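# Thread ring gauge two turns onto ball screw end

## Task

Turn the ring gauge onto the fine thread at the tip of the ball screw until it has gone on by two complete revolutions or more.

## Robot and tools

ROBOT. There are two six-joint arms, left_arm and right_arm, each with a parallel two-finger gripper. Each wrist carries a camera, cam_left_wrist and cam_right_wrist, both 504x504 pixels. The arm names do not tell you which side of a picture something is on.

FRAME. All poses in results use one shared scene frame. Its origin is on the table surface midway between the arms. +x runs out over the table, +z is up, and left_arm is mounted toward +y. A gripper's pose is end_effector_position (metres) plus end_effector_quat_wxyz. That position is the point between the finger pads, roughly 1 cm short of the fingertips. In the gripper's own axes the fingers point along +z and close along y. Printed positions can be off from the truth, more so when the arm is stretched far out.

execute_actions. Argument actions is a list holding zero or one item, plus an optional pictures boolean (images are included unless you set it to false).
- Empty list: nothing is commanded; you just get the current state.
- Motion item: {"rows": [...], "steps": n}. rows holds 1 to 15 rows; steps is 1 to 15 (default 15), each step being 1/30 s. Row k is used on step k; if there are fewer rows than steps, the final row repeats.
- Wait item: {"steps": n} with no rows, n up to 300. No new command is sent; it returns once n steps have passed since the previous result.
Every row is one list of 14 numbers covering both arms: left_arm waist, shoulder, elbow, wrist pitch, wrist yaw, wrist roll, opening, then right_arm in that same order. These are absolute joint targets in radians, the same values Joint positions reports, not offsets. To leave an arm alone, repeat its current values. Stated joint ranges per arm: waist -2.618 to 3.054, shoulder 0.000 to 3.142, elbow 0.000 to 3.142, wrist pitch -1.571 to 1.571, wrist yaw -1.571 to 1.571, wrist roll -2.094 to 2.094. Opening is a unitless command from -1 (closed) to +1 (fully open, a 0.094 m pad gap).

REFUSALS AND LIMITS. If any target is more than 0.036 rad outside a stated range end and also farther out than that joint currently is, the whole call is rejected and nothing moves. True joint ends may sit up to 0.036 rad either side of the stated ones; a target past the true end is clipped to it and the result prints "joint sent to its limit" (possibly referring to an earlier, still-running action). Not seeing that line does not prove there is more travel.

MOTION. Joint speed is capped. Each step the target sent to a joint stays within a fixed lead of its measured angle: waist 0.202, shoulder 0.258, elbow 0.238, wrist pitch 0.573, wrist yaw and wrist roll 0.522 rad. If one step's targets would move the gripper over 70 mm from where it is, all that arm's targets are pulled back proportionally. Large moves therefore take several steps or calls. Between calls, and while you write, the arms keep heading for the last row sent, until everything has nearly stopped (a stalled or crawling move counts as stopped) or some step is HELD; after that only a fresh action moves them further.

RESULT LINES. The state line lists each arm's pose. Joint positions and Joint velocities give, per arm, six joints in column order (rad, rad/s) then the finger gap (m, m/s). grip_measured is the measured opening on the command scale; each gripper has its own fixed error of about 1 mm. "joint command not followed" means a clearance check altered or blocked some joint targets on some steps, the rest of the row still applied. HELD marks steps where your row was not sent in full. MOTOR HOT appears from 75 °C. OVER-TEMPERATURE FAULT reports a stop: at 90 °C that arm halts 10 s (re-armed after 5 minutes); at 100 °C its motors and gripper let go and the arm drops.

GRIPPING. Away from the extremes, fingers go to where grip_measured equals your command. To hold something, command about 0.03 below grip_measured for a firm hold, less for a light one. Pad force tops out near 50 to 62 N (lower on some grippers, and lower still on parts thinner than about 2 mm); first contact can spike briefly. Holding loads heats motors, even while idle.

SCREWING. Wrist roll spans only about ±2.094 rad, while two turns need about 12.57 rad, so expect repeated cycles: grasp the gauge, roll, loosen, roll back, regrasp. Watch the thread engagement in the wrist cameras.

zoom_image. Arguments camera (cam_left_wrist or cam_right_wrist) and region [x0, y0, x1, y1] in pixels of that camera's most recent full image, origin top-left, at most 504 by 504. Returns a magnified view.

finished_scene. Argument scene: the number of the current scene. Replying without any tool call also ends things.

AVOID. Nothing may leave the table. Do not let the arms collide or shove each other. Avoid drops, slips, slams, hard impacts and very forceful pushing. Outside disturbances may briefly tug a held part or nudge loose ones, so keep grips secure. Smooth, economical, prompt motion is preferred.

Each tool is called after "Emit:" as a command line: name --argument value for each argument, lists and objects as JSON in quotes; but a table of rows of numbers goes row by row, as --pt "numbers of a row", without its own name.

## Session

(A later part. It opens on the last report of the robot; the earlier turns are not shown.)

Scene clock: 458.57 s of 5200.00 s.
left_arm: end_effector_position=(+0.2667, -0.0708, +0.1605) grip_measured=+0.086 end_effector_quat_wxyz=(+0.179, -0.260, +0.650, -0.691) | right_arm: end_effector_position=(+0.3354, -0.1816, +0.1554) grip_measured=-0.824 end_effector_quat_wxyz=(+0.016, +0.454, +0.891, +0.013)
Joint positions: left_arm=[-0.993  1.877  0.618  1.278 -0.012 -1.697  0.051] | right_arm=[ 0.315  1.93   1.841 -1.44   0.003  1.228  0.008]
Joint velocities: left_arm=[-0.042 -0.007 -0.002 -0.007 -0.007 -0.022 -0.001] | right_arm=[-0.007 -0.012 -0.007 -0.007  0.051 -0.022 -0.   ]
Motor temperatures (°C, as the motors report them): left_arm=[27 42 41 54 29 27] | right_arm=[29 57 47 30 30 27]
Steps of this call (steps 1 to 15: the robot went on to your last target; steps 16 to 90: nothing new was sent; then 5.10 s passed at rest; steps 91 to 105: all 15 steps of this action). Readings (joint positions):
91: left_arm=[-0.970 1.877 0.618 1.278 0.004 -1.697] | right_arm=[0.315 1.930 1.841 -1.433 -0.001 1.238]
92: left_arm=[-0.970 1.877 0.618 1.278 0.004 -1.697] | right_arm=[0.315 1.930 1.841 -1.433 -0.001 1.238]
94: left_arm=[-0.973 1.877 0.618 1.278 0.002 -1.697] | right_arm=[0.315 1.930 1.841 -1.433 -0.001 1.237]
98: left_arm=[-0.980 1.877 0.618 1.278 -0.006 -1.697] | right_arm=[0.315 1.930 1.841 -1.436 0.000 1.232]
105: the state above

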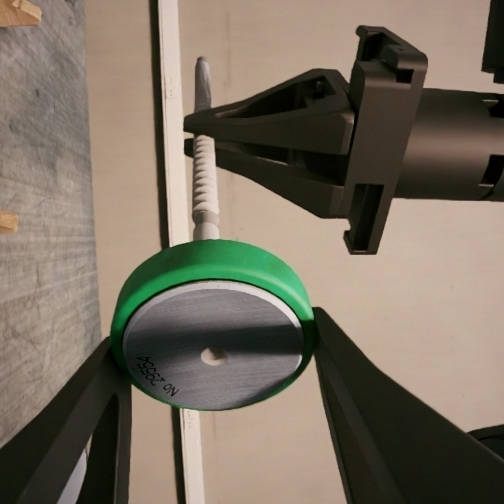

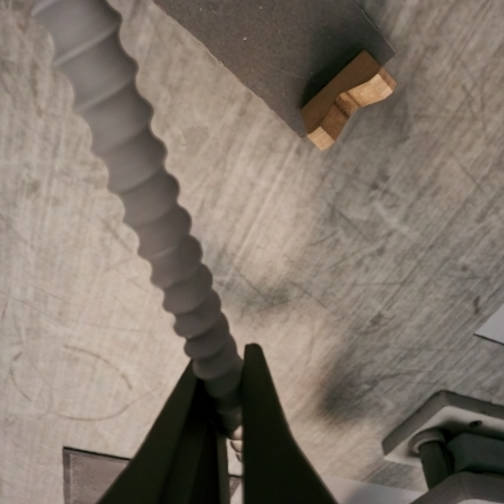

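Emit:
execute_actions --actions '[{"rows":[[-0.99,1.84,0.62,1.33,0,-1.7,0.05, 0.32,1.915,1.865,-1.45,-0.012,1.24,-0.86],[-0.98,1.825,0.6,1.32,0.01,-1.7,0.05, 0.32,1.915,1.865,-1.45,-0.02,1.25,-0.86],[-0.975,1.825,0.6,1.31,0.015,-1.7,0.05, 0.32,1.915,1.865,-1.45,-0.02,1.25,-0.86]],"steps":15}]'

Emit:
zoom_image --camera "cam_left_wrist" --region '[130,30,310,400]'

Scene clock: 466.70 s of 5200.00 s.
left_arm: end_effector_position=(+0.2672, -0.0672, +0.1616) grip_measured=+0.086 end_effector_quat_wxyz=(+0.177, -0.258, +0.652, -0.691) | right_arm: end_effector_position=(+0.3347, -0.1794, +0.1554) grip_measured=-0.824 end_effector_quat_wxyz=(+0.012, +0.459, +0.888, +0.018)
Joint positions: left_arm=[-0.982  1.862  0.608  1.271  0.004 -1.697  0.051] | right_arm=[ 0.315  1.93   1.841 -1.44  -0.01   1.239  0.008]
Joint velocities: left_arm=[ 0.022 -0.012  0.002  0.037  0.007 -0.007  0.001] | right_arm=[ 0.002  0.002 -0.007 -0.051  0.081 -0.081  0.001]
Motor temperatures (°C, as the motors report them): left_arm=[27 42 40 54 29 27] | right_arm=[29 57 47 30 30 27]
Steps of this call (steps 1 to 15: the robot went on to your last target; steps 16 to 90: nothing new was sent; then 4.63 s passed at rest; steps 91 to 105: all 15 steps of this action). Readings (joint positions):
91: left_arm=[-0.995 1.877 0.618 1.278 -0.012 -1.697] | right_arm=[0.315 1.930 1.841 -1.440 0.004 1.227]
92: left_arm=[-0.994 1.875 0.616 1.277 -0.010 -1.697] | right_arm=[0.315 1.930 1.841 -1.440 0.003 1.229]
94: left_arm=[-0.988 1.868 0.611 1.274 -0.003 -1.697] | right_arm=[0.315 1.930 1.841 -1.440 -0.004 1.233]
98: left_arm=[-0.982 1.862 0.609 1.272 0.003 -1.697] | right_arm=[0.315 1.930 1.841 -1.440 -0.009 1.239]
105: the state above

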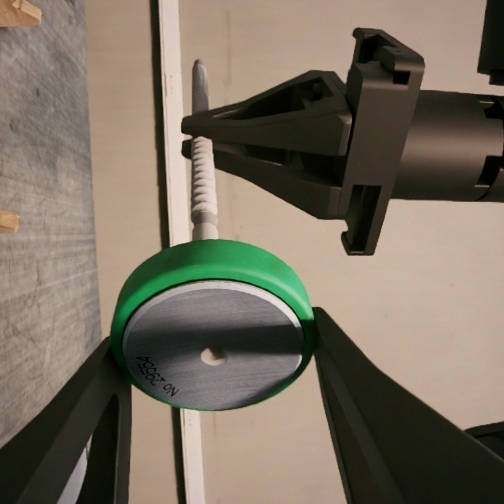

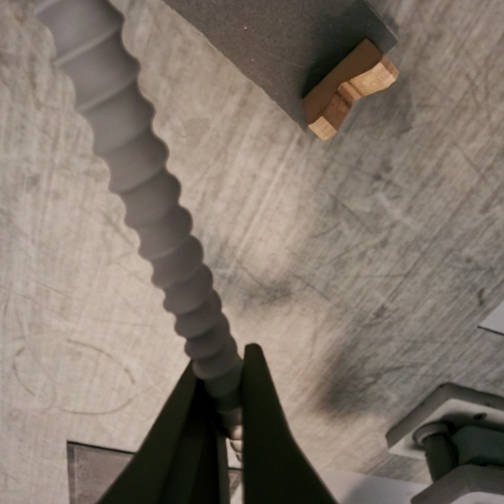

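Region (130, 30, 310, 400) of cam_left_wrist's 504x504 image, scaled by 1.362, with more detail than that image has; it fills the left 245 columns of this view, and the rest is white.

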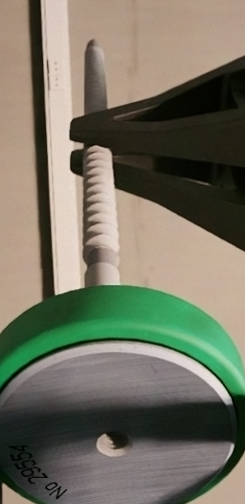

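Emit:
execute_actions --actions '[{"rows":[[-0.975,1.825,0.594,1.31,0.012,-1.7,0.05, 0.32,1.915,1.865,-1.45,-0.015,1.245,-0.86]],"steps":12}]'

Emit:
zoom_image --camera "cam_left_wrist" --region '[130,30,310,400]'

Scene clock: 470.37 s of 5200.00 s.
left_arm: end_effector_position=(+0.2672, -0.0672, +0.1616) grip_measured=+0.086 end_effector_quat_wxyz=(+0.177, -0.258, +0.652, -0.691) | right_arm: end_effector_position=(+0.3347, -0.1794, +0.1554) grip_measured=-0.824 end_effector_quat_wxyz=(+0.012, +0.459, +0.888, +0.018)
Joint positions: left_arm=[-0.982  1.862  0.608  1.271  0.004 -1.697  0.051] | right_arm=[ 0.315  1.93   1.841 -1.44  -0.01   1.239  0.008]
Joint velocities: left_arm=[-0.017 -0.007 -0.002 -0.037 -0.022 -0.007 -0.   ] | right_arm=[ 0.012 -0.012  0.002 -0.066 -0.007 -0.022 -0.   ]
Motor temperatures (°C, as the motors report them): left_arm=[27 43 39 54 29 27] | right_arm=[29 57 47 30 30 27]
Steps of this call (steps 1 to 15: the robot went on to your last target; steps 16 to 90: nothing new was sent; then 0.27 s passed at rest; steps 91 to 102: all 12 steps of this action). Readings (joint positions):
91: left_arm=[-0.982 1.862 0.608 1.271 0.004 -1.697] | right_arm=[0.315 1.930 1.841 -1.440 -0.010 1.239]
92: left_arm=[-0.982 1.862 0.608 1.271 0.004 -1.697] | right_arm=[0.315 1.930 1.841 -1.440 -0.010 1.239]
94: left_arm=[-0.982 1.862 0.608 1.271 0.004 -1.697] | right_arm=[0.315 1.930 1.841 -1.440 -0.010 1.239]
98: left_arm=[-0.982 1.862 0.608 1.271 0.004 -1.697] | right_arm=[0.315 1.930 1.841 -1.440 -0.010 1.239]
102: the state above

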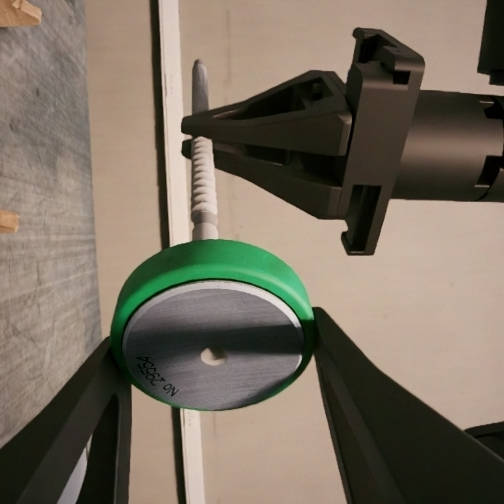

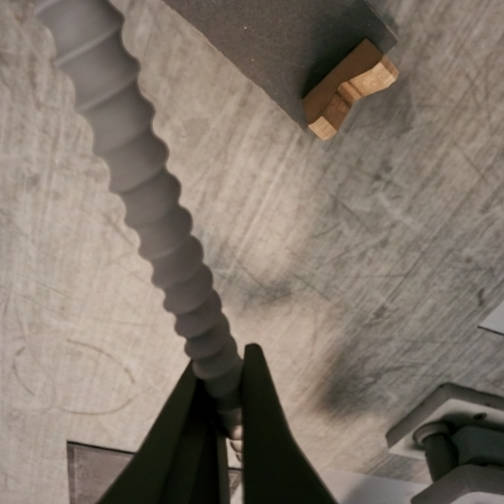

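Region (130, 30, 310, 400) of cam_left_wrist's 504x504 image, scaled by 1.362, with more detail than that image has; it fills the left 245 columns of this view, and the rest is white.

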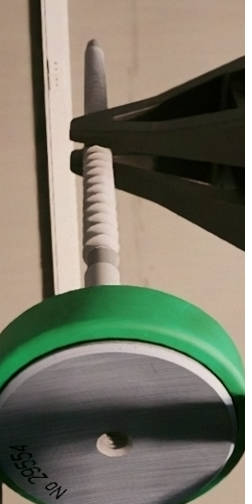

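No motion yet; increasing the step.

Emit:
execute_actions --actions '[{"rows":[[-0.975,1.825,0.585,1.31,0.012,-1.7,0.05, 0.32,1.915,1.865,-1.45,-0.015,1.245,-0.86]],"steps":12}]'

Emit:
zoom_image --camera "cam_left_wrist" --region '[130,30,310,400]'

Scene clock: 472.40 s of 5200.00 s.
left_arm: end_effector_position=(+0.2650, -0.0649, +0.1549) grip_measured=+0.086 end_effector_quat_wxyz=(+0.175, -0.260, +0.658, -0.684) | right_arm: end_effector_position=(+0.3345, -0.1787, +0.1554) grip_measured=-0.824 end_effector_quat_wxyz=(+0.010, +0.459, +0.888, +0.019)
Joint positions: left_arm=[-0.982  1.862  0.594  1.267  0.006 -1.697  0.051] | right_arm=[ 0.315  1.93   1.841 -1.44  -0.014  1.239  0.008]
Joint velocities: left_arm=[-0.017 -0.012 -0.002 -0.007 -0.022  0.022 -0.001] | right_arm=[-0.002  0.007  0.002 -0.037 -0.066 -0.037 -0.   ]
Motor temperatures (°C, as the motors report them): left_arm=[27 44 39 54 29 27] | right_arm=[29 57 47 30 30 27]
Steps of this call (steps 1 to 15: the robot went on to your last target; steps 16 to 49: nothing new was sent; steps 50 to 61: all 12 steps of this action). Readings (joint positions):
50: left_arm=[-0.982 1.862 0.607 1.271 0.004 -1.697] | right_arm=[0.315 1.930 1.841 -1.440 -0.010 1.239]
51: left_arm=[-0.982 1.862 0.605 1.271 0.004 -1.697] | right_arm=[0.315 1.930 1.841 -1.440 -0.011 1.239]
53: left_arm=[-0.982 1.862 0.598 1.270 0.005 -1.697] | right_arm=[0.315 1.930 1.841 -1.440 -0.012 1.239]
57: left_arm=[-0.982 1.862 0.594 1.267 0.005 -1.697] | right_arm=[0.315 1.930 1.841 -1.440 -0.014 1.239]
61: the state above

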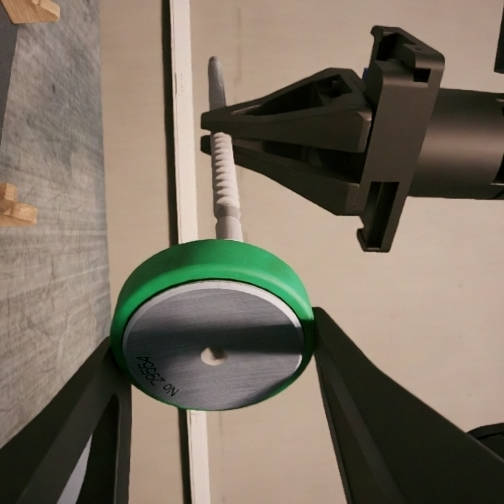

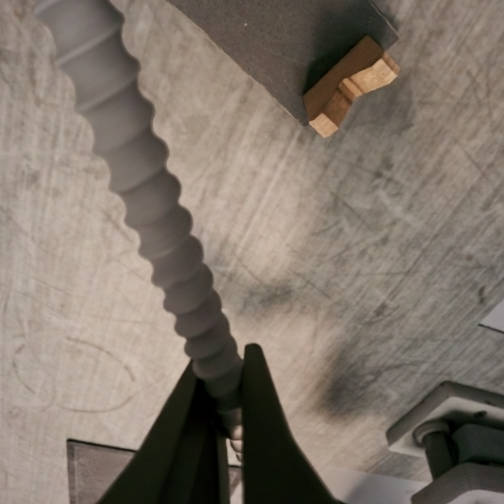

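Region (130, 30, 310, 400) of cam_left_wrist's 504x504 image, scaled by 1.362, with more detail than that image has; it fills the left 245 columns of this view, and the rest is white.

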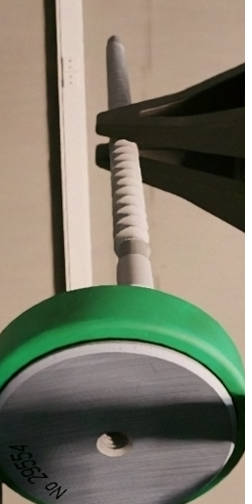

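Emit:
execute_actions --actions '[{"rows":[[-0.975,1.825,0.585,1.33,0.012,-1.7,0.05, 0.32,1.915,1.865,-1.45,-0.015,1.245,-0.86],[-0.975,1.825,0.585,1.346,0.012,-1.7,0.05, 0.32,1.915,1.865,-1.45,-0.015,1.245,-0.86]],"steps":15}]'

Emit:
zoom_image --camera "cam_left_wrist" --region '[130,30,310,400]'

Scene clock: 475.63 s of 5200.00 s.
left_arm: end_effector_position=(+0.2650, -0.0648, +0.1594) grip_measured=+0.086 end_effector_quat_wxyz=(+0.176, -0.258, +0.652, -0.691) | right_arm: end_effector_position=(+0.3345, -0.1787, +0.1554) grip_measured=-0.824 end_effector_quat_wxyz=(+0.010, +0.459, +0.888, +0.019)
Joint positions: left_arm=[-0.982  1.862  0.594  1.284  0.006 -1.697  0.051] | right_arm=[ 0.315  1.93   1.841 -1.44  -0.014  1.239  0.008]
Joint velocities: left_arm=[-0.012  0.027  0.007  0.007 -0.007 -0.007 -0.001] | right_arm=[-0.002  0.012 -0.017 -0.095  0.022 -0.022 -0.001]
Motor temperatures (°C, as the motors report them): left_arm=[27 45 38 54 29 27] | right_arm=[29 57 47 30 30 27]
Steps of this call (steps 1 to 15: the robot went on to your last target; steps 16 to 82: nothing new was sent; steps 83 to 97: all 15 steps of this action). Readings (joint positions):
83: left_arm=[-0.982 1.862 0.594 1.267 0.006 -1.697] | right_arm=[0.315 1.930 1.841 -1.440 -0.014 1.239]
84: left_arm=[-0.982 1.862 0.594 1.269 0.006 -1.697] | right_arm=[0.315 1.930 1.841 -1.440 -0.014 1.239]
86: left_arm=[-0.982 1.862 0.594 1.274 0.006 -1.697] | right_arm=[0.315 1.930 1.841 -1.440 -0.014 1.239]
90: left_arm=[-0.982 1.862 0.594 1.282 0.006 -1.697] | right_arm=[0.315 1.930 1.841 -1.440 -0.014 1.239]
97: the state above

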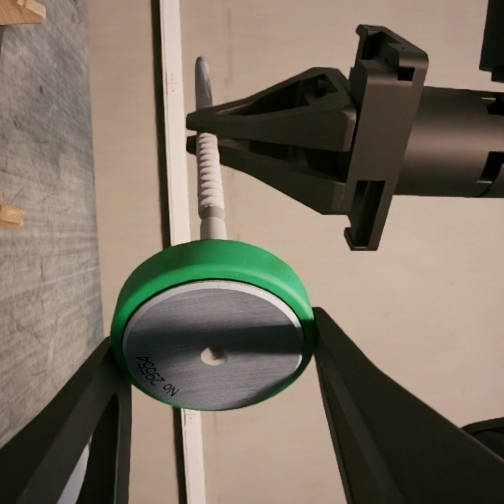

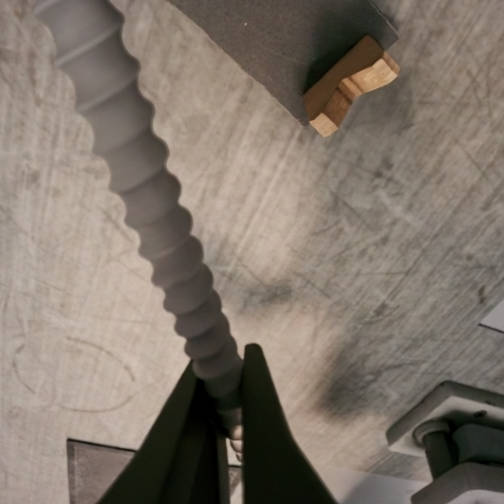

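Region (130, 30, 310, 400) of cam_left_wrist's 504x504 image, scaled by 1.362, with more detail than that image has; it fills the left 245 columns of this view, and the rest is white.

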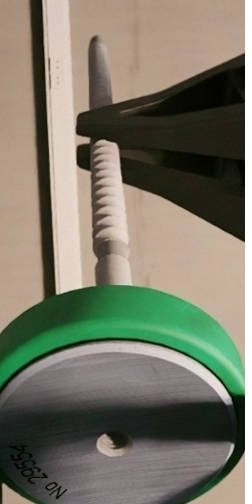

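Emit:
execute_actions --actions '[{"rows":[[-0.975,1.85,0.62,1.346,0.008,-1.7,0.05, 0.32,1.915,1.865,-1.45,-0.015,1.245,-0.86],[-0.975,1.86,0.632,1.346,0.008,-1.7,0.05, 0.32,1.915,1.865,-1.45,-0.015,1.245,-0.86],[-0.975,1.862,0.636,1.346,0.008,-1.7,0.05, 0.32,1.915,1.865,-1.45,-0.015,1.245,-0.86],[-0.975,1.865,0.64,1.346,0.008,-1.7,0.05, 0.32,1.915,1.865,-1.45,-0.015,1.245,-0.86],[-0.975,1.868,0.643,1.346,0.008,-1.7,0.05, 0.32,1.915,1.865,-1.45,-0.015,1.245,-0.86],[-0.975,1.871,0.646,1.346,0.008,-1.7,0.05, 0.32,1.915,1.865,-1.45,-0.015,1.245,-0.86],[-0.975,1.874,0.649,1.346,0.008,-1.7,0.05, 0.32,1.915,1.865,-1.45,-0.015,1.245,-0.86],[-0.975,1.877,0.652,1.346,0.008,-1.7,0.05, 0.32,1.915,1.865,-1.45,-0.015,1.245,-0.86],[-0.975,1.88,0.655,1.346,0.008,-1.7,0.05, 0.32,1.915,1.865,-1.45,-0.015,1.245,-0.86],[-0.975,1.883,0.658,1.346,0.008,-1.7,0.05, 0.32,1.915,1.865,-1.45,-0.015,1.245,-0.86],[-0.975,1.886,0.661,1.346,0.008,-1.7,0.05, 0.32,1.915,1.865,-1.45,-0.015,1.245,-0.86]],"steps":15}]'

Emit:
zoom_image --camera "cam_left_wrist" --region '[130,30,310,400]'

Scene clock: 484.77 s of 5200.00 s.
left_arm: end_effector_position=(+0.2682, -0.0691, +0.1573) grip_measured=+0.086 end_effector_quat_wxyz=(+0.176, -0.258, +0.652, -0.691) | right_arm: end_effector_position=(+0.3357, -0.1807, +0.1555) grip_measured=-0.824 end_effector_quat_wxyz=(+0.015, +0.459, +0.888, +0.016)
Joint positions: left_arm=[-0.982  1.886  0.614  1.288  0.006 -1.697  0.051] | right_arm=[ 0.315  1.93   1.841 -1.438 -0.001  1.239  0.008]
Joint velocities: left_arm=[ 0.002 -0.012  0.017  0.022 -0.037  0.007  0.   ] | right_arm=[-0.007  0.012 -0.002 -0.066 -0.022 -0.022  0.   ]
Motor temperatures (°C, as the motors report them): left_arm=[27 46 37 54 29 27] | right_arm=[29 57 47 30 30 27]
Steps of this call (steps 1 to 15: the robot went on to your last target; steps 16 to 90: nothing new was sent; then 5.63 s passed at rest; steps 91 to 105: all 15 steps of this action). Readings (joint positions):
91: left_arm=[-0.982 1.862 0.594 1.285 0.006 -1.697] | right_arm=[0.315 1.930 1.841 -1.440 -0.014 1.239]
92: left_arm=[-0.982 1.862 0.594 1.285 0.006 -1.697] | right_arm=[0.315 1.930 1.841 -1.440 -0.014 1.239]
94: left_arm=[-0.982 1.862 0.594 1.285 0.006 -1.697] | right_arm=[0.315 1.930 1.841 -1.440 -0.014 1.239]
98: left_arm=[-0.982 1.868 0.600 1.286 0.006 -1.697] | right_arm=[0.315 1.930 1.841 -1.440 -0.014 1.239]
105: the state above

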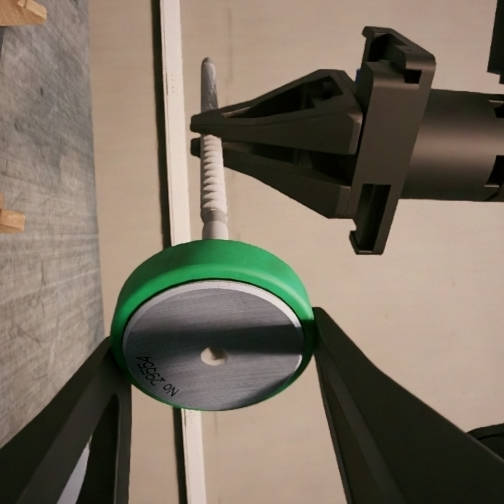

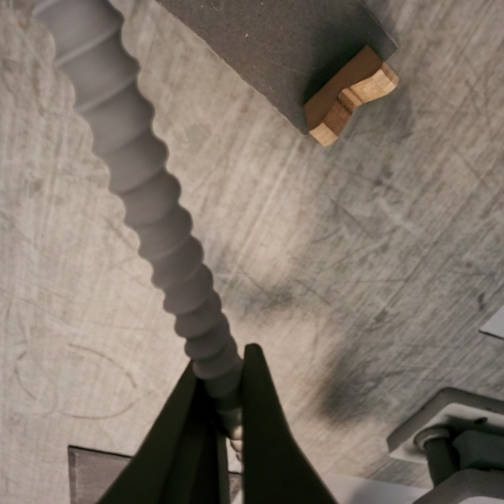

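Region (130, 30, 310, 400) of cam_left_wrist's 504x504 image, scaled by 1.362, with more detail than that image has; it fills the left 245 columns of this view, and the rest is white.

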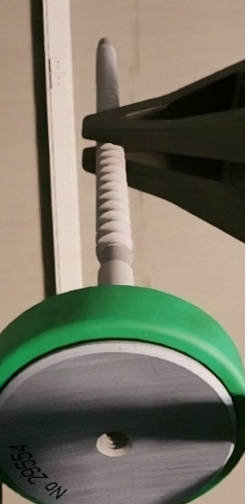

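Emit:
execute_actions --actions '[{"rows":[[-0.975,1.886,0.661,1.346,0.008,-1.7,0.05, 0.32,1.915,1.865,-1.45,0.025,1.245,-0.86],[-0.975,1.886,0.661,1.346,0.008,-1.7,0.05, 0.32,1.915,1.865,-1.45,0.025,1.245,-0.86],[-0.975,1.886,0.661,1.346,0.008,-1.7,0.05, 0.32,1.915,1.865,-1.45,0.025,1.245,-0.86],[-0.975,1.886,0.661,1.346,0.008,-1.7,0.05, 0.32,1.915,1.865,-1.45,0.025,1.245,-0.86],[-0.975,1.886,0.661,1.346,0.008,-1.7,0.05, 0.32,1.915,1.865,-1.45,0.025,1.245,-0.86],[-0.975,1.886,0.661,1.351,0.008,-1.7,0.05, 0.32,1.915,1.865,-1.45,0.025,1.245,-0.86],[-0.975,1.886,0.661,1.357,0.008,-1.7,0.05, 0.32,1.915,1.865,-1.45,0.025,1.245,-0.86]],"steps":15}]'

Emit:
zoom_image --camera "cam_left_wrist" --region '[130,30,310,400]'

Scene clock: 497.53 s of 5200.00 s.
left_arm: end_effector_position=(+0.2682, -0.0692, +0.1592) grip_measured=+0.086 end_effector_quat_wxyz=(+0.177, -0.257, +0.650, -0.693) | right_arm: end_effector_position=(+0.3362, -0.1825, +0.1555) grip_measured=-0.824 end_effector_quat_wxyz=(+0.019, +0.459, +0.888, +0.012)
Joint positions: left_arm=[-0.982  1.886  0.615  1.295  0.006 -1.697  0.051] | right_arm=[ 0.315  1.93   1.841 -1.438  0.009  1.239  0.008]
Joint velocities: left_arm=[ 0.002  0.022  0.002 -0.007  0.007 -0.051  0.   ] | right_arm=[ 0.007  0.012 -0.017 -0.066  0.066  0.007 -0.001]
Motor temperatures (°C, as the motors report them): left_arm=[27 44 39 55 29 27] | right_arm=[29 57 47 30 30 27]
Steps of this call (steps 1 to 15: the robot went on to your last target; steps 16 to 90: nothing new was sent; then 9.27 s passed at rest; steps 91 to 105: all 15 steps of this action). Readings (joint positions):
91: left_arm=[-0.982 1.886 0.615 1.289 0.006 -1.697] | right_arm=[0.315 1.930 1.841 -1.438 0.002 1.239]
92: left_arm=[-0.982 1.886 0.615 1.289 0.006 -1.697] | right_arm=[0.315 1.930 1.841 -1.438 0.003 1.239]
94: left_arm=[-0.982 1.886 0.615 1.289 0.006 -1.697] | right_arm=[0.315 1.930 1.841 -1.438 0.006 1.239]
98: left_arm=[-0.982 1.886 0.615 1.291 0.006 -1.697] | right_arm=[0.315 1.930 1.841 -1.438 0.008 1.239]
105: the state above

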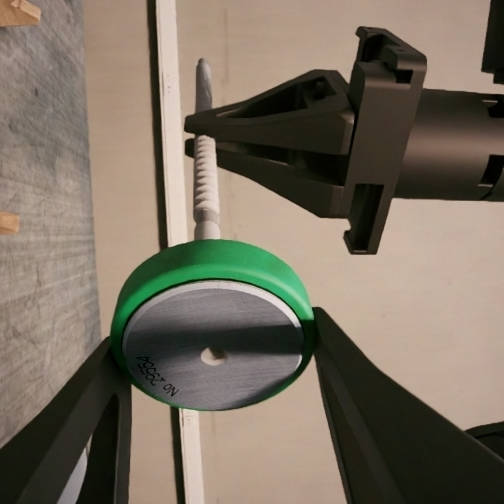

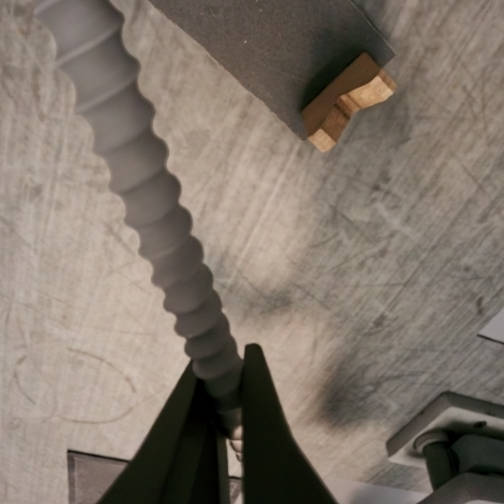

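Region (130, 30, 310, 400) of cam_left_wrist's 504x504 image, scaled by 1.362, with more detail than that image has; it fills the left 245 columns of this view, and the rest is white.

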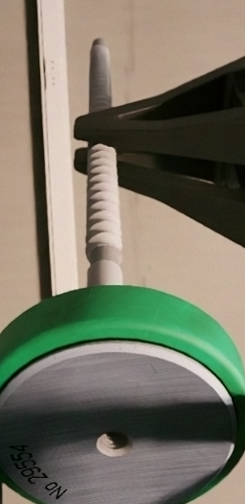

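Emit:
zoom_image --camera "cam_left_wrist" --region '[170,50,250,250]'

Emit:
zoom_image --camera "cam_left_wrist" --region '[170,300,250,400]'

Region (170, 50, 250, 250) of cam_left_wrist's 504x504 image, scaled by 2.520, with more detail than that image has; it fills the left 202 columns of this view, and the rest is white.

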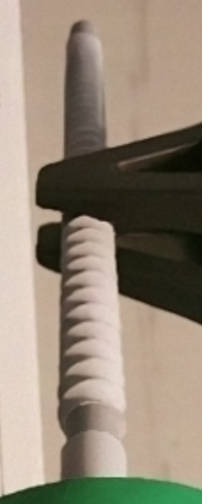

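Region (170, 300, 250, 400) of cam_left_wrist's 504x504 image, scaled by 5.040, with more detail than that image has; it fills the left 403 columns of this view, and the rest is white.

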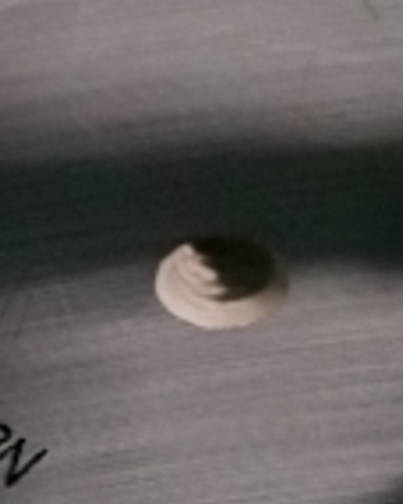

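Emit:
execute_actions --actions '[{"rows":[[-0.975,1.886,0.661,1.357,0.008,-1.7,0.05, 0.32,1.915,1.865,-1.45,0.01,1.245,-0.86],[-0.975,1.886,0.661,1.357,0.008,-1.7,0.05, 0.32,1.915,1.865,-1.45,0.0,1.245,-0.86],[-0.975,1.886,0.661,1.357,0.008,-1.7,0.05, 0.32,1.915,1.865,-1.45,-0.01,1.245,-0.86],[-0.975,1.886,0.661,1.357,0.008,-1.7,0.05, 0.32,1.915,1.865,-1.45,-0.02,1.245,-0.86]],"steps":12}]'

Emit:
zoom_image --camera "cam_left_wrist" --region '[170,50,250,250]'

Scene clock: 515.40 s of 5200.00 s.
left_arm: end_effector_position=(+0.2682, -0.0691, +0.1594) grip_measured=+0.086 end_effector_quat_wxyz=(+0.177, -0.257, +0.649, -0.694) | right_arm: end_effector_position=(+0.3358, -0.1810, +0.1555) grip_measured=-0.824 end_effector_quat_wxyz=(+0.016, +0.459, +0.888, +0.015)
Joint positions: left_arm=[-0.982  1.886  0.615  1.296  0.006 -1.697  0.051] | right_arm=[ 0.315  1.93   1.841 -1.438  0.     1.239  0.008]
Joint velocities: left_arm=[ 0.012 -0.007 -0.007  0.037 -0.022  0.022  0.001] | right_arm=[-0.007  0.007  0.007 -0.007  0.081 -0.037 -0.001]
Motor temperatures (°C, as the motors report them): left_arm=[27 43 40 55 29 27] | right_arm=[29 58 48 30 30 27]
Steps of this call (steps 1 to 15: the robot went on to your last target; steps 16 to 90: nothing new was sent; then 14.47 s passed at rest; steps 91 to 102: all 12 steps of this action). Readings (joint positions):
91: left_arm=[-0.982 1.886 0.615 1.296 0.006 -1.697] | right_arm=[0.315 1.930 1.841 -1.438 0.010 1.239]
92: left_arm=[-0.982 1.886 0.615 1.296 0.006 -1.697] | right_arm=[0.315 1.930 1.841 -1.438 0.008 1.239]
94: left_arm=[-0.982 1.886 0.615 1.296 0.006 -1.697] | right_arm=[0.315 1.930 1.841 -1.438 0.002 1.239]
98: left_arm=[-0.982 1.886 0.615 1.296 0.006 -1.697] | right_arm=[0.315 1.930 1.841 -1.438 0.000 1.239]
102: the state above

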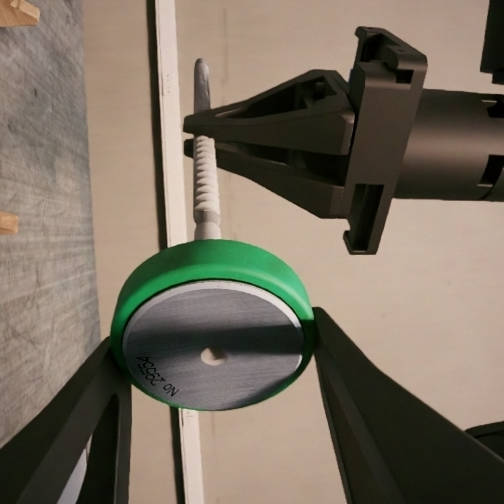

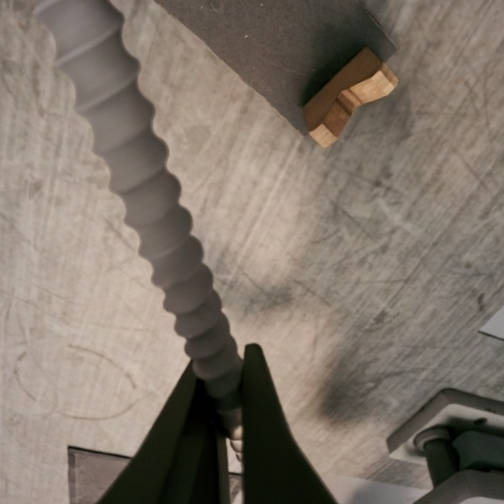

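Region (170, 50, 250, 250) of cam_left_wrist's 504x504 image, scaled by 2.520, with more detail than that image has; it fills the left 202 columns of this view, and the rest is white.

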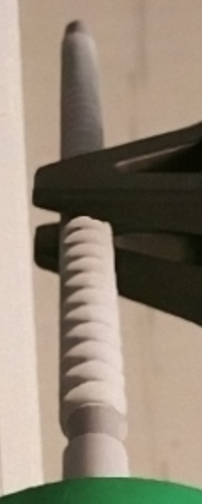

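Emit:
execute_actions --actions '[{"rows":[[-0.975,1.886,0.661,1.357,0.008,-1.7,0.05, 0.32,1.915,1.865,-1.45,0.025,1.245,-0.86],[-0.975,1.886,0.661,1.357,0.008,-1.7,0.05, 0.32,1.915,1.865,-1.45,0.025,1.245,-0.86],[-0.975,1.886,0.661,1.357,0.008,-1.7,0.05, 0.32,1.915,1.865,-1.45,0.025,1.245,-0.86],[-0.975,1.886,0.661,1.357,0.008,-1.7,0.05, 0.32,1.915,1.865,-1.45,0.025,1.245,-0.86],[-0.975,1.886,0.661,1.357,0.008,-1.7,0.05, 0.32,1.915,1.865,-1.45,0.025,1.245,-0.86],[-0.972,1.886,0.661,1.357,0.008,-1.7,0.05, 0.32,1.915,1.865,-1.45,0.025,1.245,-0.86],[-0.970,1.886,0.661,1.357,0.008,-1.7,0.05, 0.32,1.915,1.865,-1.45,0.025,1.245,-0.86]],"steps":15}]' --pictures false

Emit:
execute_actions --actions '[{"rows":[[-0.970,1.886,0.661,1.357,0.008,-1.7,0.05, 0.32,1.915,1.865,-1.45,0.01,1.245,-0.86],[-0.970,1.886,0.661,1.357,0.008,-1.7,0.05, 0.32,1.915,1.865,-1.45,0.0,1.245,-0.86],[-0.970,1.886,0.661,1.357,0.008,-1.7,0.05, 0.32,1.915,1.865,-1.45,-0.01,1.245,-0.86],[-0.970,1.886,0.661,1.357,0.008,-1.7,0.05, 0.32,1.915,1.865,-1.45,-0.025,1.245,-0.86]],"steps":12}]' --pictures false

Scene clock: 524.20 s of 5200.00 s.
left_arm: end_effector_position=(+0.2701, -0.0677, +0.1595) grip_measured=+0.086 end_effector_quat_wxyz=(+0.179, -0.258, +0.649, -0.693) | right_arm: end_effector_position=(+0.3362, -0.1825, +0.1555) grip_measured=-0.824 end_effector_quat_wxyz=(+0.019, +0.459, +0.888, +0.012)
Joint positions: left_arm=[-0.977  1.886  0.615  1.297  0.006 -1.697  0.051] | right_arm=[ 0.315  1.93   1.841 -1.438  0.009  1.239  0.008]
Joint velocities: left_arm=[-0.007 -0.002 -0.007  0.037 -0.022 -0.022  0.   ] | right_arm=[-0.007  0.012 -0.002 -0.022 -0.051 -0.066 -0.   ]
Motor temperatures (°C, as the motors report them): left_arm=[27 43 41 56 29 27] | right_arm=[29 58 48 30 30 27]
Steps of this call (steps 1 to 15: the robot went on to your last target; steps 16 to 90: nothing new was sent; then 5.30 s passed at rest; steps 91 to 105: all 15 steps of this action). Readings (joint positions):
91: left_arm=[-0.982 1.886 0.615 1.296 0.006 -1.697] | right_arm=[0.315 1.930 1.841 -1.438 0.003 1.239]
92: left_arm=[-0.982 1.886 0.615 1.296 0.006 -1.697] | right_arm=[0.315 1.930 1.841 -1.438 0.004 1.239]
94: left_arm=[-0.982 1.886 0.615 1.297 0.006 -1.697] | right_arm=[0.315 1.930 1.841 -1.438 0.006 1.239]
98: left_arm=[-0.980 1.886 0.615 1.297 0.006 -1.697] | right_arm=[0.315 1.930 1.841 -1.438 0.008 1.239]
105: the state above

Scene clock: 524.60 s of 5200.00 s.
left_arm: end_effector_position=(+0.2701, -0.0677, +0.1596) grip_measured=+0.086 end_effector_quat_wxyz=(+0.179, -0.258, +0.648, -0.693) | right_arm: end_effector_position=(+0.3357, -0.1809, +0.1555) grip_measured=-0.824 end_effector_quat_wxyz=(+0.016, +0.459, +0.888, +0.015)
Joint positions: left_arm=[-0.977  1.886  0.615  1.297  0.006 -1.697  0.051] | right_arm=[ 0.315  1.93   1.841 -1.438 -0.     1.239  0.008]
Joint velocities: left_arm=[ 0.022 -0.007 -0.017 -0.037 -0.081 -0.007  0.   ] | right_arm=[-0.002 -0.007 -0.017 -0.007  0.022 -0.007  0.   ]
Motor temperatures (°C, as the motors report them): left_arm=[27 43 41 56 29 27] | right_arm=[29 58 48 30 30 27]
Steps of this call (steps 1 to 12: all 12 steps of this action). Readings (joint positions):
1: left_arm=[-0.977 1.886 0.615 1.297 0.006 -1.697] | right_arm=[0.315 1.930 1.841 -1.438 0.009 1.239]
2: left_arm=[-0.977 1.886 0.615 1.297 0.006 -1.697] | right_arm=[0.315 1.930 1.841 -1.438 0.008 1.239]
4: left_arm=[-0.977 1.886 0.615 1.297 0.006 -1.697] | right_arm=[0.315 1.930 1.841 -1.438 0.001 1.239]
8: left_arm=[-0.977 1.886 0.615 1.297 0.006 -1.697] | right_arm=[0.315 1.930 1.841 -1.438 -0.000 1.239]
12: the state above

Emit:
execute_actions --actions '[{"rows":[[-0.970,1.886,0.661,1.352,0.008,-1.7,0.05, 0.32,1.915,1.865,-1.45,0.03,1.245,-0.86],[-0.970,1.886,0.661,1.352,0.008,-1.7,0.05, 0.32,1.915,1.865,-1.45,0.03,1.245,-0.86],[-0.970,1.886,0.661,1.352,0.008,-1.7,0.05, 0.32,1.915,1.865,-1.45,0.03,1.245,-0.86],[-0.970,1.886,0.661,1.352,0.008,-1.7,0.05, 0.32,1.915,1.865,-1.45,0.025,1.245,-0.86],[-0.967,1.886,0.661,1.352,0.008,-1.7,0.05, 0.32,1.915,1.865,-1.45,0.025,1.245,-0.86],[-0.966,1.886,0.661,1.352,0.008,-1.7,0.05, 0.32,1.915,1.865,-1.45,0.025,1.245,-0.86],[-0.966,1.886,0.661,1.352,0.008,-1.7,0.05, 0.32,1.915,1.865,-1.45,0.025,1.245,-0.86],[-0.966,1.886,0.661,1.352,0.008,-1.7,0.05, 0.32,1.915,1.865,-1.45,0.025,1.245,-0.86],[-0.966,1.886,0.661,1.352,0.008,-1.7,0.05, 0.32,1.915,1.865,-1.45,0.005,1.245,-0.86],[-0.966,1.886,0.661,1.352,0.008,-1.7,0.05, 0.32,1.915,1.865,-1.45,-0.01,1.245,-0.86],[-0.966,1.886,0.661,1.352,0.008,-1.7,0.05, 0.32,1.915,1.865,-1.45,-0.025,1.245,-0.86]],"steps":15}]' --pictures false

Scene clock: 531.47 s of 5200.00 s.
left_arm: end_effector_position=(+0.2714, -0.0668, +0.1596) grip_measured=+0.086 end_effector_quat_wxyz=(+0.180, -0.259, +0.648, -0.693) | right_arm: end_effector_position=(+0.3356, -0.1808, +0.1554) grip_measured=-0.824 end_effector_quat_wxyz=(+0.015, +0.459, +0.888, +0.015)
Joint positions: left_arm=[-0.973  1.886  0.615  1.297  0.006 -1.697  0.051] | right_arm=[ 0.315  1.93   1.841 -1.438 -0.001  1.239  0.008]
Joint velocities: left_arm=[ 0.017  0.007  0.012 -0.007  0.007  0.051  0.   ] | right_arm=[-0.002  0.012 -0.007 -0.037 -0.007 -0.007 -0.   ]
Motor temperatures (°C, as the motors report them): left_arm=[27 43 41 56 29 27] | right_arm=[29 58 48 30 30 27]
Steps of this call (steps 1 to 15: the robot went on to your last target; steps 16 to 90: nothing new was sent; then 3.37 s passed at rest; steps 91 to 105: all 15 steps of this action). Readings (joint positions):
91: left_arm=[-0.977 1.886 0.615 1.297 0.006 -1.697] | right_arm=[0.315 1.930 1.841 -1.438 0.003 1.239]
92: left_arm=[-0.977 1.886 0.615 1.297 0.006 -1.697] | right_arm=[0.315 1.930 1.841 -1.438 0.005 1.239]
94: left_arm=[-0.977 1.886 0.615 1.297 0.006 -1.697] | right_arm=[0.315 1.930 1.841 -1.438 0.008 1.239]
98: left_arm=[-0.975 1.886 0.615 1.297 0.006 -1.697] | right_arm=[0.315 1.930 1.841 -1.438 0.009 1.239]
105: the state above

Emit:
execute_actions --actions '[{"rows":[[-0.966,1.886,0.661,1.352,0.008,-1.7,0.05, 0.32,1.915,1.865,-1.45,0.03,1.245,-0.86],[-0.966,1.886,0.661,1.352,0.008,-1.7,0.05, 0.32,1.915,1.865,-1.45,0.03,1.245,-0.86],[-0.966,1.886,0.661,1.352,0.008,-1.7,0.05, 0.32,1.915,1.865,-1.45,0.03,1.245,-0.86],[-0.966,1.886,0.661,1.352,0.008,-1.7,0.05, 0.32,1.915,1.865,-1.45,0.025,1.245,-0.86],[-0.963,1.886,0.661,1.352,0.008,-1.7,0.05, 0.32,1.915,1.865,-1.45,0.025,1.245,-0.86],[-0.961,1.886,0.661,1.352,0.008,-1.7,0.05, 0.32,1.915,1.865,-1.45,0.025,1.245,-0.86],[-0.961,1.886,0.661,1.352,0.008,-1.7,0.05, 0.32,1.915,1.865,-1.45,0.025,1.245,-0.86],[-0.961,1.886,0.661,1.352,0.008,-1.7,0.05, 0.32,1.915,1.865,-1.45,0.025,1.245,-0.86],[-0.961,1.886,0.661,1.352,0.008,-1.7,0.05, 0.32,1.915,1.865,-1.45,0.005,1.245,-0.86],[-0.961,1.886,0.661,1.352,0.008,-1.7,0.05, 0.32,1.915,1.865,-1.45,-0.01,1.245,-0.86],[-0.961,1.886,0.661,1.352,0.008,-1.7,0.05, 0.32,1.915,1.865,-1.45,-0.025,1.245,-0.86]],"steps":15}]'

Scene clock: 540.27 s of 5200.00 s.
left_arm: end_effector_position=(+0.2736, -0.0651, +0.1596) grip_measured=+0.086 end_effector_quat_wxyz=(+0.182, -0.261, +0.647, -0.693) | right_arm: end_effector_position=(+0.3355, -0.1808, +0.1554) grip_measured=-0.824 end_effector_quat_wxyz=(+0.015, +0.459, +0.888, +0.015)
Joint positions: left_arm=[-0.968  1.886  0.615  1.297  0.006 -1.697  0.051] | right_arm=[ 0.315  1.93   1.841 -1.439 -0.001  1.239  0.008]
Joint velocities: left_arm=[ 0.017  0.012  0.007 -0.022 -0.066 -0.007  0.   ] | right_arm=[ 0.002 -0.017 -0.012  0.007  0.022  0.007 -0.001]
Motor temperatures (°C, as the motors report them): left_arm=[27 43 41 56 29 27] | right_arm=[29 58 48 30 30 27]
Steps of this call (steps 1 to 15: the robot went on to your last target; steps 16 to 90: nothing new was sent; then 5.30 s passed at rest; steps 91 to 105: all 15 steps of this action). Readings (joint positions):
91: left_arm=[-0.973 1.886 0.615 1.297 0.006 -1.697] | right_arm=[0.315 1.930 1.841 -1.438 0.002 1.239]
92: left_arm=[-0.973 1.886 0.615 1.297 0.006 -1.697] | right_arm=[0.315 1.930 1.841 -1.439 0.004 1.239]
94: left_arm=[-0.973 1.886 0.615 1.297 0.006 -1.697] | right_arm=[0.315 1.930 1.841 -1.439 0.008 1.239]
98: left_arm=[-0.971 1.886 0.615 1.297 0.006 -1.697] | right_arm=[0.315 1.930 1.841 -1.439 0.009 1.239]
105: the state above

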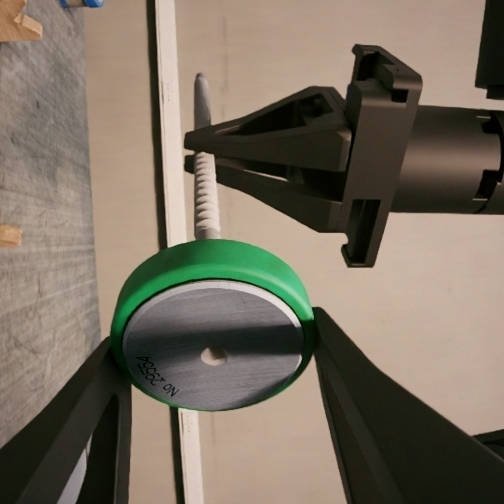

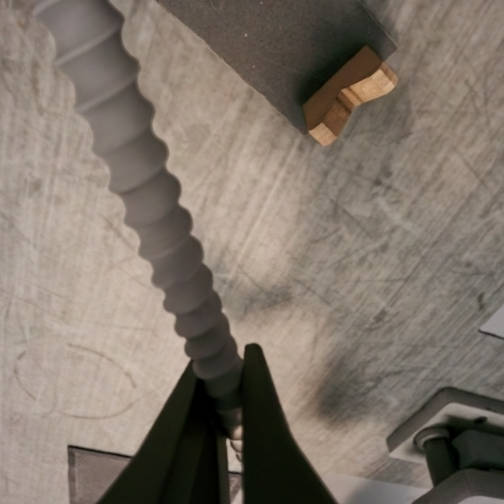

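Emit:
execute_actions --actions '[{"rows":[[-0.961,1.886,0.661,1.352,0.008,-1.7,0.05, 0.32,1.915,1.865,-1.45,0.03,1.245,-0.86],[-0.961,1.886,0.661,1.352,0.008,-1.7,0.05, 0.32,1.915,1.865,-1.45,0.03,1.245,-0.86],[-0.961,1.886,0.661,1.352,0.008,-1.7,0.05, 0.32,1.915,1.865,-1.45,0.03,1.245,-0.86],[-0.97,1.886,0.661,1.352,0.008,-1.7,0.05, 0.32,1.915,1.865,-1.45,0.025,1.245,-0.86],[-0.98,1.886,0.661,1.352,0.008,-1.7,0.05, 0.32,1.915,1.865,-1.45,0.025,1.245,-0.86],[-0.988,1.886,0.661,1.352,0.008,-1.7,0.05, 0.32,1.915,1.865,-1.45,0.025,1.245,-0.86],[-0.994,1.886,0.661,1.352,0.008,-1.7,0.05, 0.32,1.915,1.865,-1.45,0.025,1.245,-0.86],[-0.994,1.886,0.661,1.352,0.008,-1.7,0.05, 0.32,1.915,1.865,-1.45,0.025,1.245,-0.86],[-0.994,1.886,0.661,1.352,0.008,-1.7,0.05, 0.32,1.915,1.865,-1.45,0.025,1.245,-0.86],[-0.994,1.886,0.661,1.352,0.008,-1.7,0.05, 0.32,1.915,1.865,-1.45,0.025,1.245,-0.86],[-0.994,1.886,0.661,1.352,0.008,-1.7,0.05, 0.32,1.915,1.865,-1.45,0.005,1.245,-0.86],[-0.994,1.886,0.661,1.352,0.008,-1.7,0.05, 0.32,1.915,1.865,-1.45,-0.01,1.245,-0.86],[-0.994,1.886,0.661,1.352,0.008,-1.7,0.05, 0.32,1.915,1.865,-1.45,-0.025,1.245,-0.86]],"steps":15}]' --pictures false

Emit:
execute_actions --actions '[{"rows":[[-0.994,1.886,0.661,1.352,0.008,-1.7,0.05, 0.32,1.915,1.865,-1.45,-0.025,1.245,-0.86]],"steps":8}]'

Scene clock: 558.53 s of 5200.00 s.
left_arm: end_effector_position=(+0.2651, -0.0714, +0.1596) grip_measured=+0.086 end_effector_quat_wxyz=(+0.174, -0.254, +0.650, -0.695) | right_arm: end_effector_position=(+0.3356, -0.1814, +0.1554) grip_measured=-0.824 end_effector_quat_wxyz=(+0.016, +0.459, +0.888, +0.014)
Joint positions: left_arm=[-0.989  1.886  0.615  1.297  0.006 -1.697  0.051] | right_arm=[ 0.315  1.93   1.841 -1.439  0.002  1.239  0.008]
Joint velocities: left_arm=[-0.012 -0.027 -0.012 -0.066  0.081 -0.022 -0.001] | right_arm=[-0.002 -0.002  0.002 -0.037 -0.022 -0.022 -0.001]
Motor temperatures (°C, as the motors report them): left_arm=[27 43 41 56 29 27] | right_arm=[29 58 48 30 30 27]
Steps of this call (steps 1 to 15: the robot went on to your last target; steps 16 to 90: nothing new was sent; then 14.77 s passed at rest; steps 91 to 105: all 15 steps of this action). Readings (joint positions):
91: left_arm=[-0.968 1.886 0.615 1.297 0.006 -1.697] | right_arm=[0.315 1.930 1.841 -1.439 0.002 1.239]
92: left_arm=[-0.968 1.886 0.615 1.297 0.006 -1.697] | right_arm=[0.315 1.930 1.841 -1.439 0.004 1.239]
94: left_arm=[-0.968 1.886 0.615 1.297 0.006 -1.697] | right_arm=[0.315 1.930 1.841 -1.439 0.007 1.239]
98: left_arm=[-0.978 1.886 0.615 1.297 0.005 -1.697] | right_arm=[0.315 1.930 1.841 -1.439 0.008 1.239]
105: the state above

Scene clock: 558.80 s of 5200.00 s.
left_arm: end_effector_position=(+0.2651, -0.0714, +0.1596) grip_measured=+0.086 end_effector_quat_wxyz=(+0.174, -0.254, +0.650, -0.695) | right_arm: end_effector_position=(+0.3356, -0.1814, +0.1554) grip_measured=-0.824 end_effector_quat_wxyz=(+0.016, +0.459, +0.888, +0.014)
Joint positions: left_arm=[-0.989  1.886  0.615  1.297  0.006 -1.697  0.051] | right_arm=[ 0.315  1.93   1.841 -1.439  0.002  1.239  0.008]
Joint velocities: left_arm=[ 0.002 -0.012 -0.012  0.022 -0.066 -0.022  0.   ] | right_arm=[-0.002 -0.017 -0.022 -0.037 -0.022  0.037  0.   ]
Motor temperatures (°C, as the motors report them): left_arm=[27 43 41 56 29 27] | right_arm=[29 58 48 30 30 27]
Steps of this call (steps 1 to 8: all 8 steps of this action). Readings (joint positions):
1: left_arm=[-0.989 1.886 0.615 1.297 0.006 -1.697] | right_arm=[0.315 1.930 1.841 -1.439 0.002 1.239]
2: left_arm=[-0.989 1.886 0.615 1.297 0.006 -1.697] | right_arm=[0.315 1.930 1.841 -1.439 0.002 1.239]
4: left_arm=[-0.989 1.886 0.615 1.297 0.006 -1.697] | right_arm=[0.315 1.930 1.841 -1.439 0.002 1.239]
8: the state above

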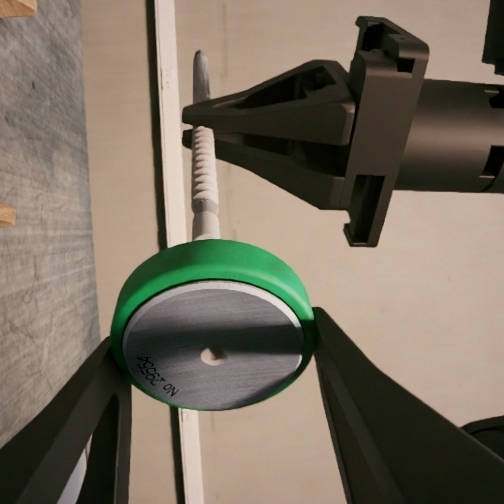

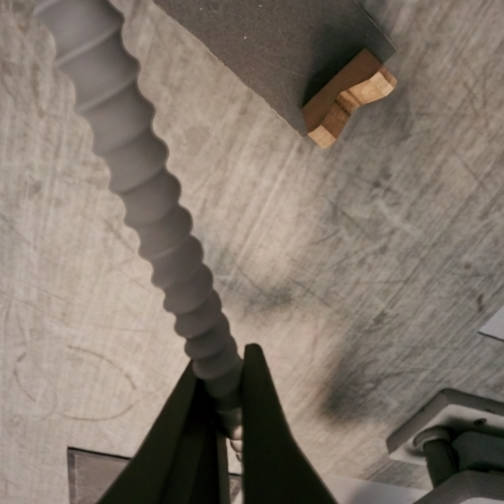

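Emit:
execute_actions --actions '[{"rows":[[-0.984,1.886,0.661,1.352,0.008,-1.7,0.05, 0.32,1.915,1.865,-1.45,-0.012,1.245,-0.86],[-0.982,1.886,0.661,1.352,0.008,-1.7,0.05, 0.32,1.915,1.865,-1.45,-0.014,1.245,-0.86],[-0.981,1.886,0.661,1.352,0.008,-1.7,0.05, 0.32,1.915,1.865,-1.45,-0.016,1.245,-0.86],[-0.980,1.886,0.661,1.352,0.008,-1.7,0.05, 0.32,1.915,1.865,-1.45,-0.018,1.245,-0.86],[-0.979,1.886,0.661,1.352,0.008,-1.7,0.05, 0.32,1.915,1.865,-1.45,-0.018,1.245,-0.86],[-0.978,1.886,0.661,1.352,0.008,-1.7,0.05, 0.32,1.915,1.865,-1.45,-0.018,1.245,-0.86],[-0.977,1.886,0.661,1.352,0.008,-1.7,0.05, 0.32,1.915,1.865,-1.45,-0.018,1.245,-0.86],[-0.976,1.886,0.661,1.352,0.008,-1.7,0.05, 0.32,1.915,1.865,-1.45,-0.018,1.245,-0.86],[-0.975,1.886,0.661,1.352,0.008,-1.7,0.05, 0.32,1.915,1.865,-1.45,-0.018,1.245,-0.86],[-0.974,1.886,0.661,1.352,0.008,-1.7,0.05, 0.32,1.915,1.865,-1.45,-0.018,1.245,-0.86],[-0.973,1.886,0.661,1.352,0.008,-1.7,0.05, 0.32,1.915,1.865,-1.45,-0.018,1.245,-0.86],[-0.972,1.886,0.661,1.352,0.008,-1.7,0.05, 0.32,1.915,1.865,-1.45,-0.018,1.245,-0.86],[-0.971,1.886,0.661,1.352,0.008,-1.7,0.05, 0.32,1.915,1.865,-1.45,-0.018,1.245,-0.86],[-0.970,1.886,0.661,1.352,0.008,-1.7,0.05, 0.32,1.915,1.865,-1.45,-0.018,1.245,-0.86],[-0.969,1.886,0.661,1.352,0.008,-1.7,0.05, 0.32,1.915,1.865,-1.45,-0.018,1.245,-0.86]],"steps":15}]' --pictures false

Emit:
execute_actions --actions '[{"rows":[[-0.968,1.886,0.661,1.352,0.008,-1.7,0.05, 0.32,1.915,1.865,-1.45,-0.02,1.245,-0.86],[-0.967,1.886,0.661,1.352,0.008,-1.7,0.05, 0.32,1.915,1.865,-1.45,-0.02,1.245,-0.86],[-0.966,1.886,0.661,1.352,0.008,-1.7,0.05, 0.32,1.915,1.865,-1.45,-0.02,1.245,-0.86],[-0.965,1.886,0.661,1.352,0.008,-1.7,0.05, 0.32,1.915,1.865,-1.45,-0.02,1.245,-0.86],[-0.964,1.886,0.661,1.352,0.008,-1.7,0.05, 0.32,1.915,1.865,-1.45,-0.02,1.245,-0.86],[-0.963,1.886,0.661,1.352,0.008,-1.7,0.05, 0.32,1.915,1.865,-1.45,-0.02,1.245,-0.86],[-0.962,1.886,0.661,1.352,0.008,-1.7,0.05, 0.32,1.915,1.865,-1.45,-0.02,1.245,-0.86],[-0.961,1.886,0.661,1.352,0.008,-1.7,0.05, 0.32,1.915,1.865,-1.45,-0.02,1.245,-0.86],[-0.960,1.886,0.661,1.352,0.008,-1.7,0.05, 0.32,1.915,1.865,-1.45,-0.02,1.245,-0.86],[-0.959,1.886,0.661,1.352,0.008,-1.7,0.05, 0.32,1.915,1.865,-1.45,-0.02,1.245,-0.86],[-0.958,1.886,0.661,1.352,0.008,-1.7,0.05, 0.32,1.915,1.865,-1.45,-0.02,1.245,-0.86],[-0.957,1.886,0.661,1.352,0.008,-1.7,0.05, 0.32,1.915,1.865,-1.45,-0.02,1.245,-0.86],[-0.956,1.886,0.661,1.352,0.008,-1.7,0.05, 0.32,1.915,1.865,-1.45,-0.02,1.245,-0.86],[-0.955,1.886,0.661,1.352,0.008,-1.7,0.05, 0.32,1.915,1.865,-1.45,-0.02,1.245,-0.86],[-0.954,1.886,0.661,1.352,0.008,-1.7,0.05, 0.32,1.915,1.865,-1.45,-0.02,1.245,-0.86]],"steps":15}]'

Scene clock: 577.67 s of 5200.00 s.
left_arm: end_effector_position=(+0.2678, -0.0694, +0.1596) grip_measured=+0.086 end_effector_quat_wxyz=(+0.176, -0.256, +0.649, -0.694) | right_arm: end_effector_position=(+0.3363, -0.1809, +0.1555) grip_measured=-0.824 end_effector_quat_wxyz=(+0.017, +0.460, +0.887, +0.016)
Joint positions: left_arm=[-0.981  1.886  0.615  1.297  0.009 -1.697  0.051] | right_arm=[ 0.315  1.93   1.841 -1.436  0.     1.242  0.008]
Joint velocities: left_arm=[ 0.012 -0.007  0.022  0.037 -0.066 -0.081 -0.   ] | right_arm=[ 0.002  0.002  0.002  0.081  0.066 -0.007 -0.001]
Motor temperatures (°C, as the motors report them): left_arm=[27 43 42 57 29 27] | right_arm=[29 58 48 30 30 27]
Steps of this call (steps 1 to 15: the robot went on to your last target; steps 16 to 90: nothing new was sent; then 15.37 s passed at rest; steps 91 to 105: all 15 steps of this action). Readings (joint positions):
91: left_arm=[-0.989 1.886 0.615 1.297 0.006 -1.697] | right_arm=[0.315 1.930 1.841 -1.439 0.002 1.239]
92: left_arm=[-0.989 1.886 0.615 1.297 0.006 -1.697] | right_arm=[0.315 1.930 1.841 -1.439 0.002 1.239]
94: left_arm=[-0.989 1.886 0.615 1.297 0.006 -1.697] | right_arm=[0.315 1.930 1.841 -1.439 0.002 1.239]
98: left_arm=[-0.987 1.886 0.615 1.297 0.007 -1.697] | right_arm=[0.315 1.930 1.841 -1.438 0.002 1.240]
105: the state above

Scene clock: 578.17 s of 5200.00 s.
left_arm: end_effector_position=(+0.2733, -0.0653, +0.1596) grip_measured=+0.086 end_effector_quat_wxyz=(+0.181, -0.260, +0.648, -0.693) | right_arm: end_effector_position=(+0.3365, -0.1802, +0.1555) grip_measured=-0.824 end_effector_quat_wxyz=(+0.016, +0.461, +0.887, +0.017)
Joint positions: left_arm=[-0.966  1.886  0.615  1.297  0.012 -1.697  0.051] | right_arm=[ 0.315  1.93   1.841 -1.434 -0.003  1.243  0.008]
Joint velocities: left_arm=[ 0.012 -0.002  0.012 -0.022 -0.037 -0.037 -0.   ] | right_arm=[ 0.002  0.002  0.007  0.007 -0.007 -0.037 -0.   ]
Motor temperatures (°C, as the motors report them): left_arm=[27 43 42 57 29 27] | right_arm=[29 58 48 30 30 27]
Steps of this call (steps 1 to 15: all 15 steps of this action). Readings (joint positions):
1: left_arm=[-0.980 1.886 0.615 1.297 0.010 -1.697] | right_arm=[0.315 1.930 1.841 -1.435 0.000 1.242]
2: left_arm=[-0.979 1.886 0.615 1.297 0.010 -1.697] | right_arm=[0.315 1.930 1.841 -1.435 -0.000 1.242]
4: left_arm=[-0.977 1.886 0.615 1.297 0.011 -1.697] | right_arm=[0.315 1.930 1.841 -1.435 -0.001 1.242]
8: left_arm=[-0.973 1.886 0.615 1.297 0.011 -1.697] | right_arm=[0.315 1.930 1.841 -1.434 -0.002 1.242]
15: the state above

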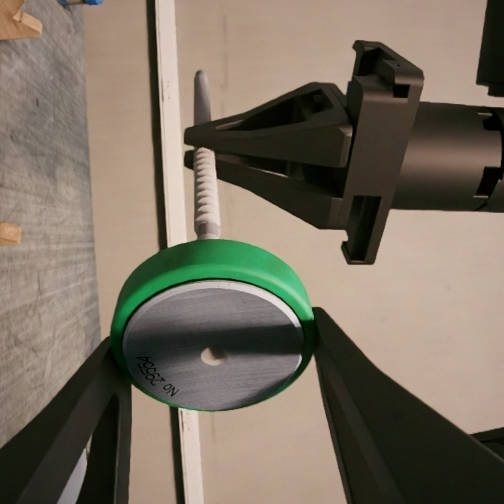

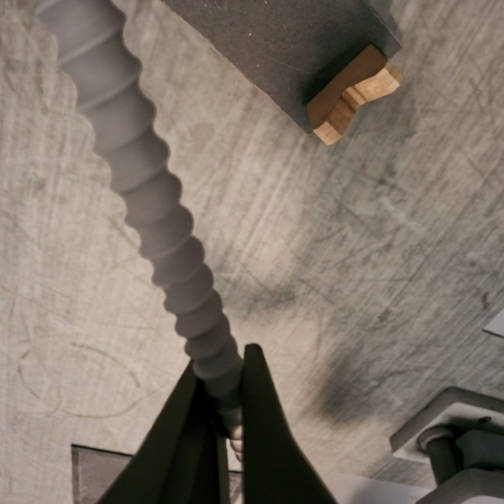

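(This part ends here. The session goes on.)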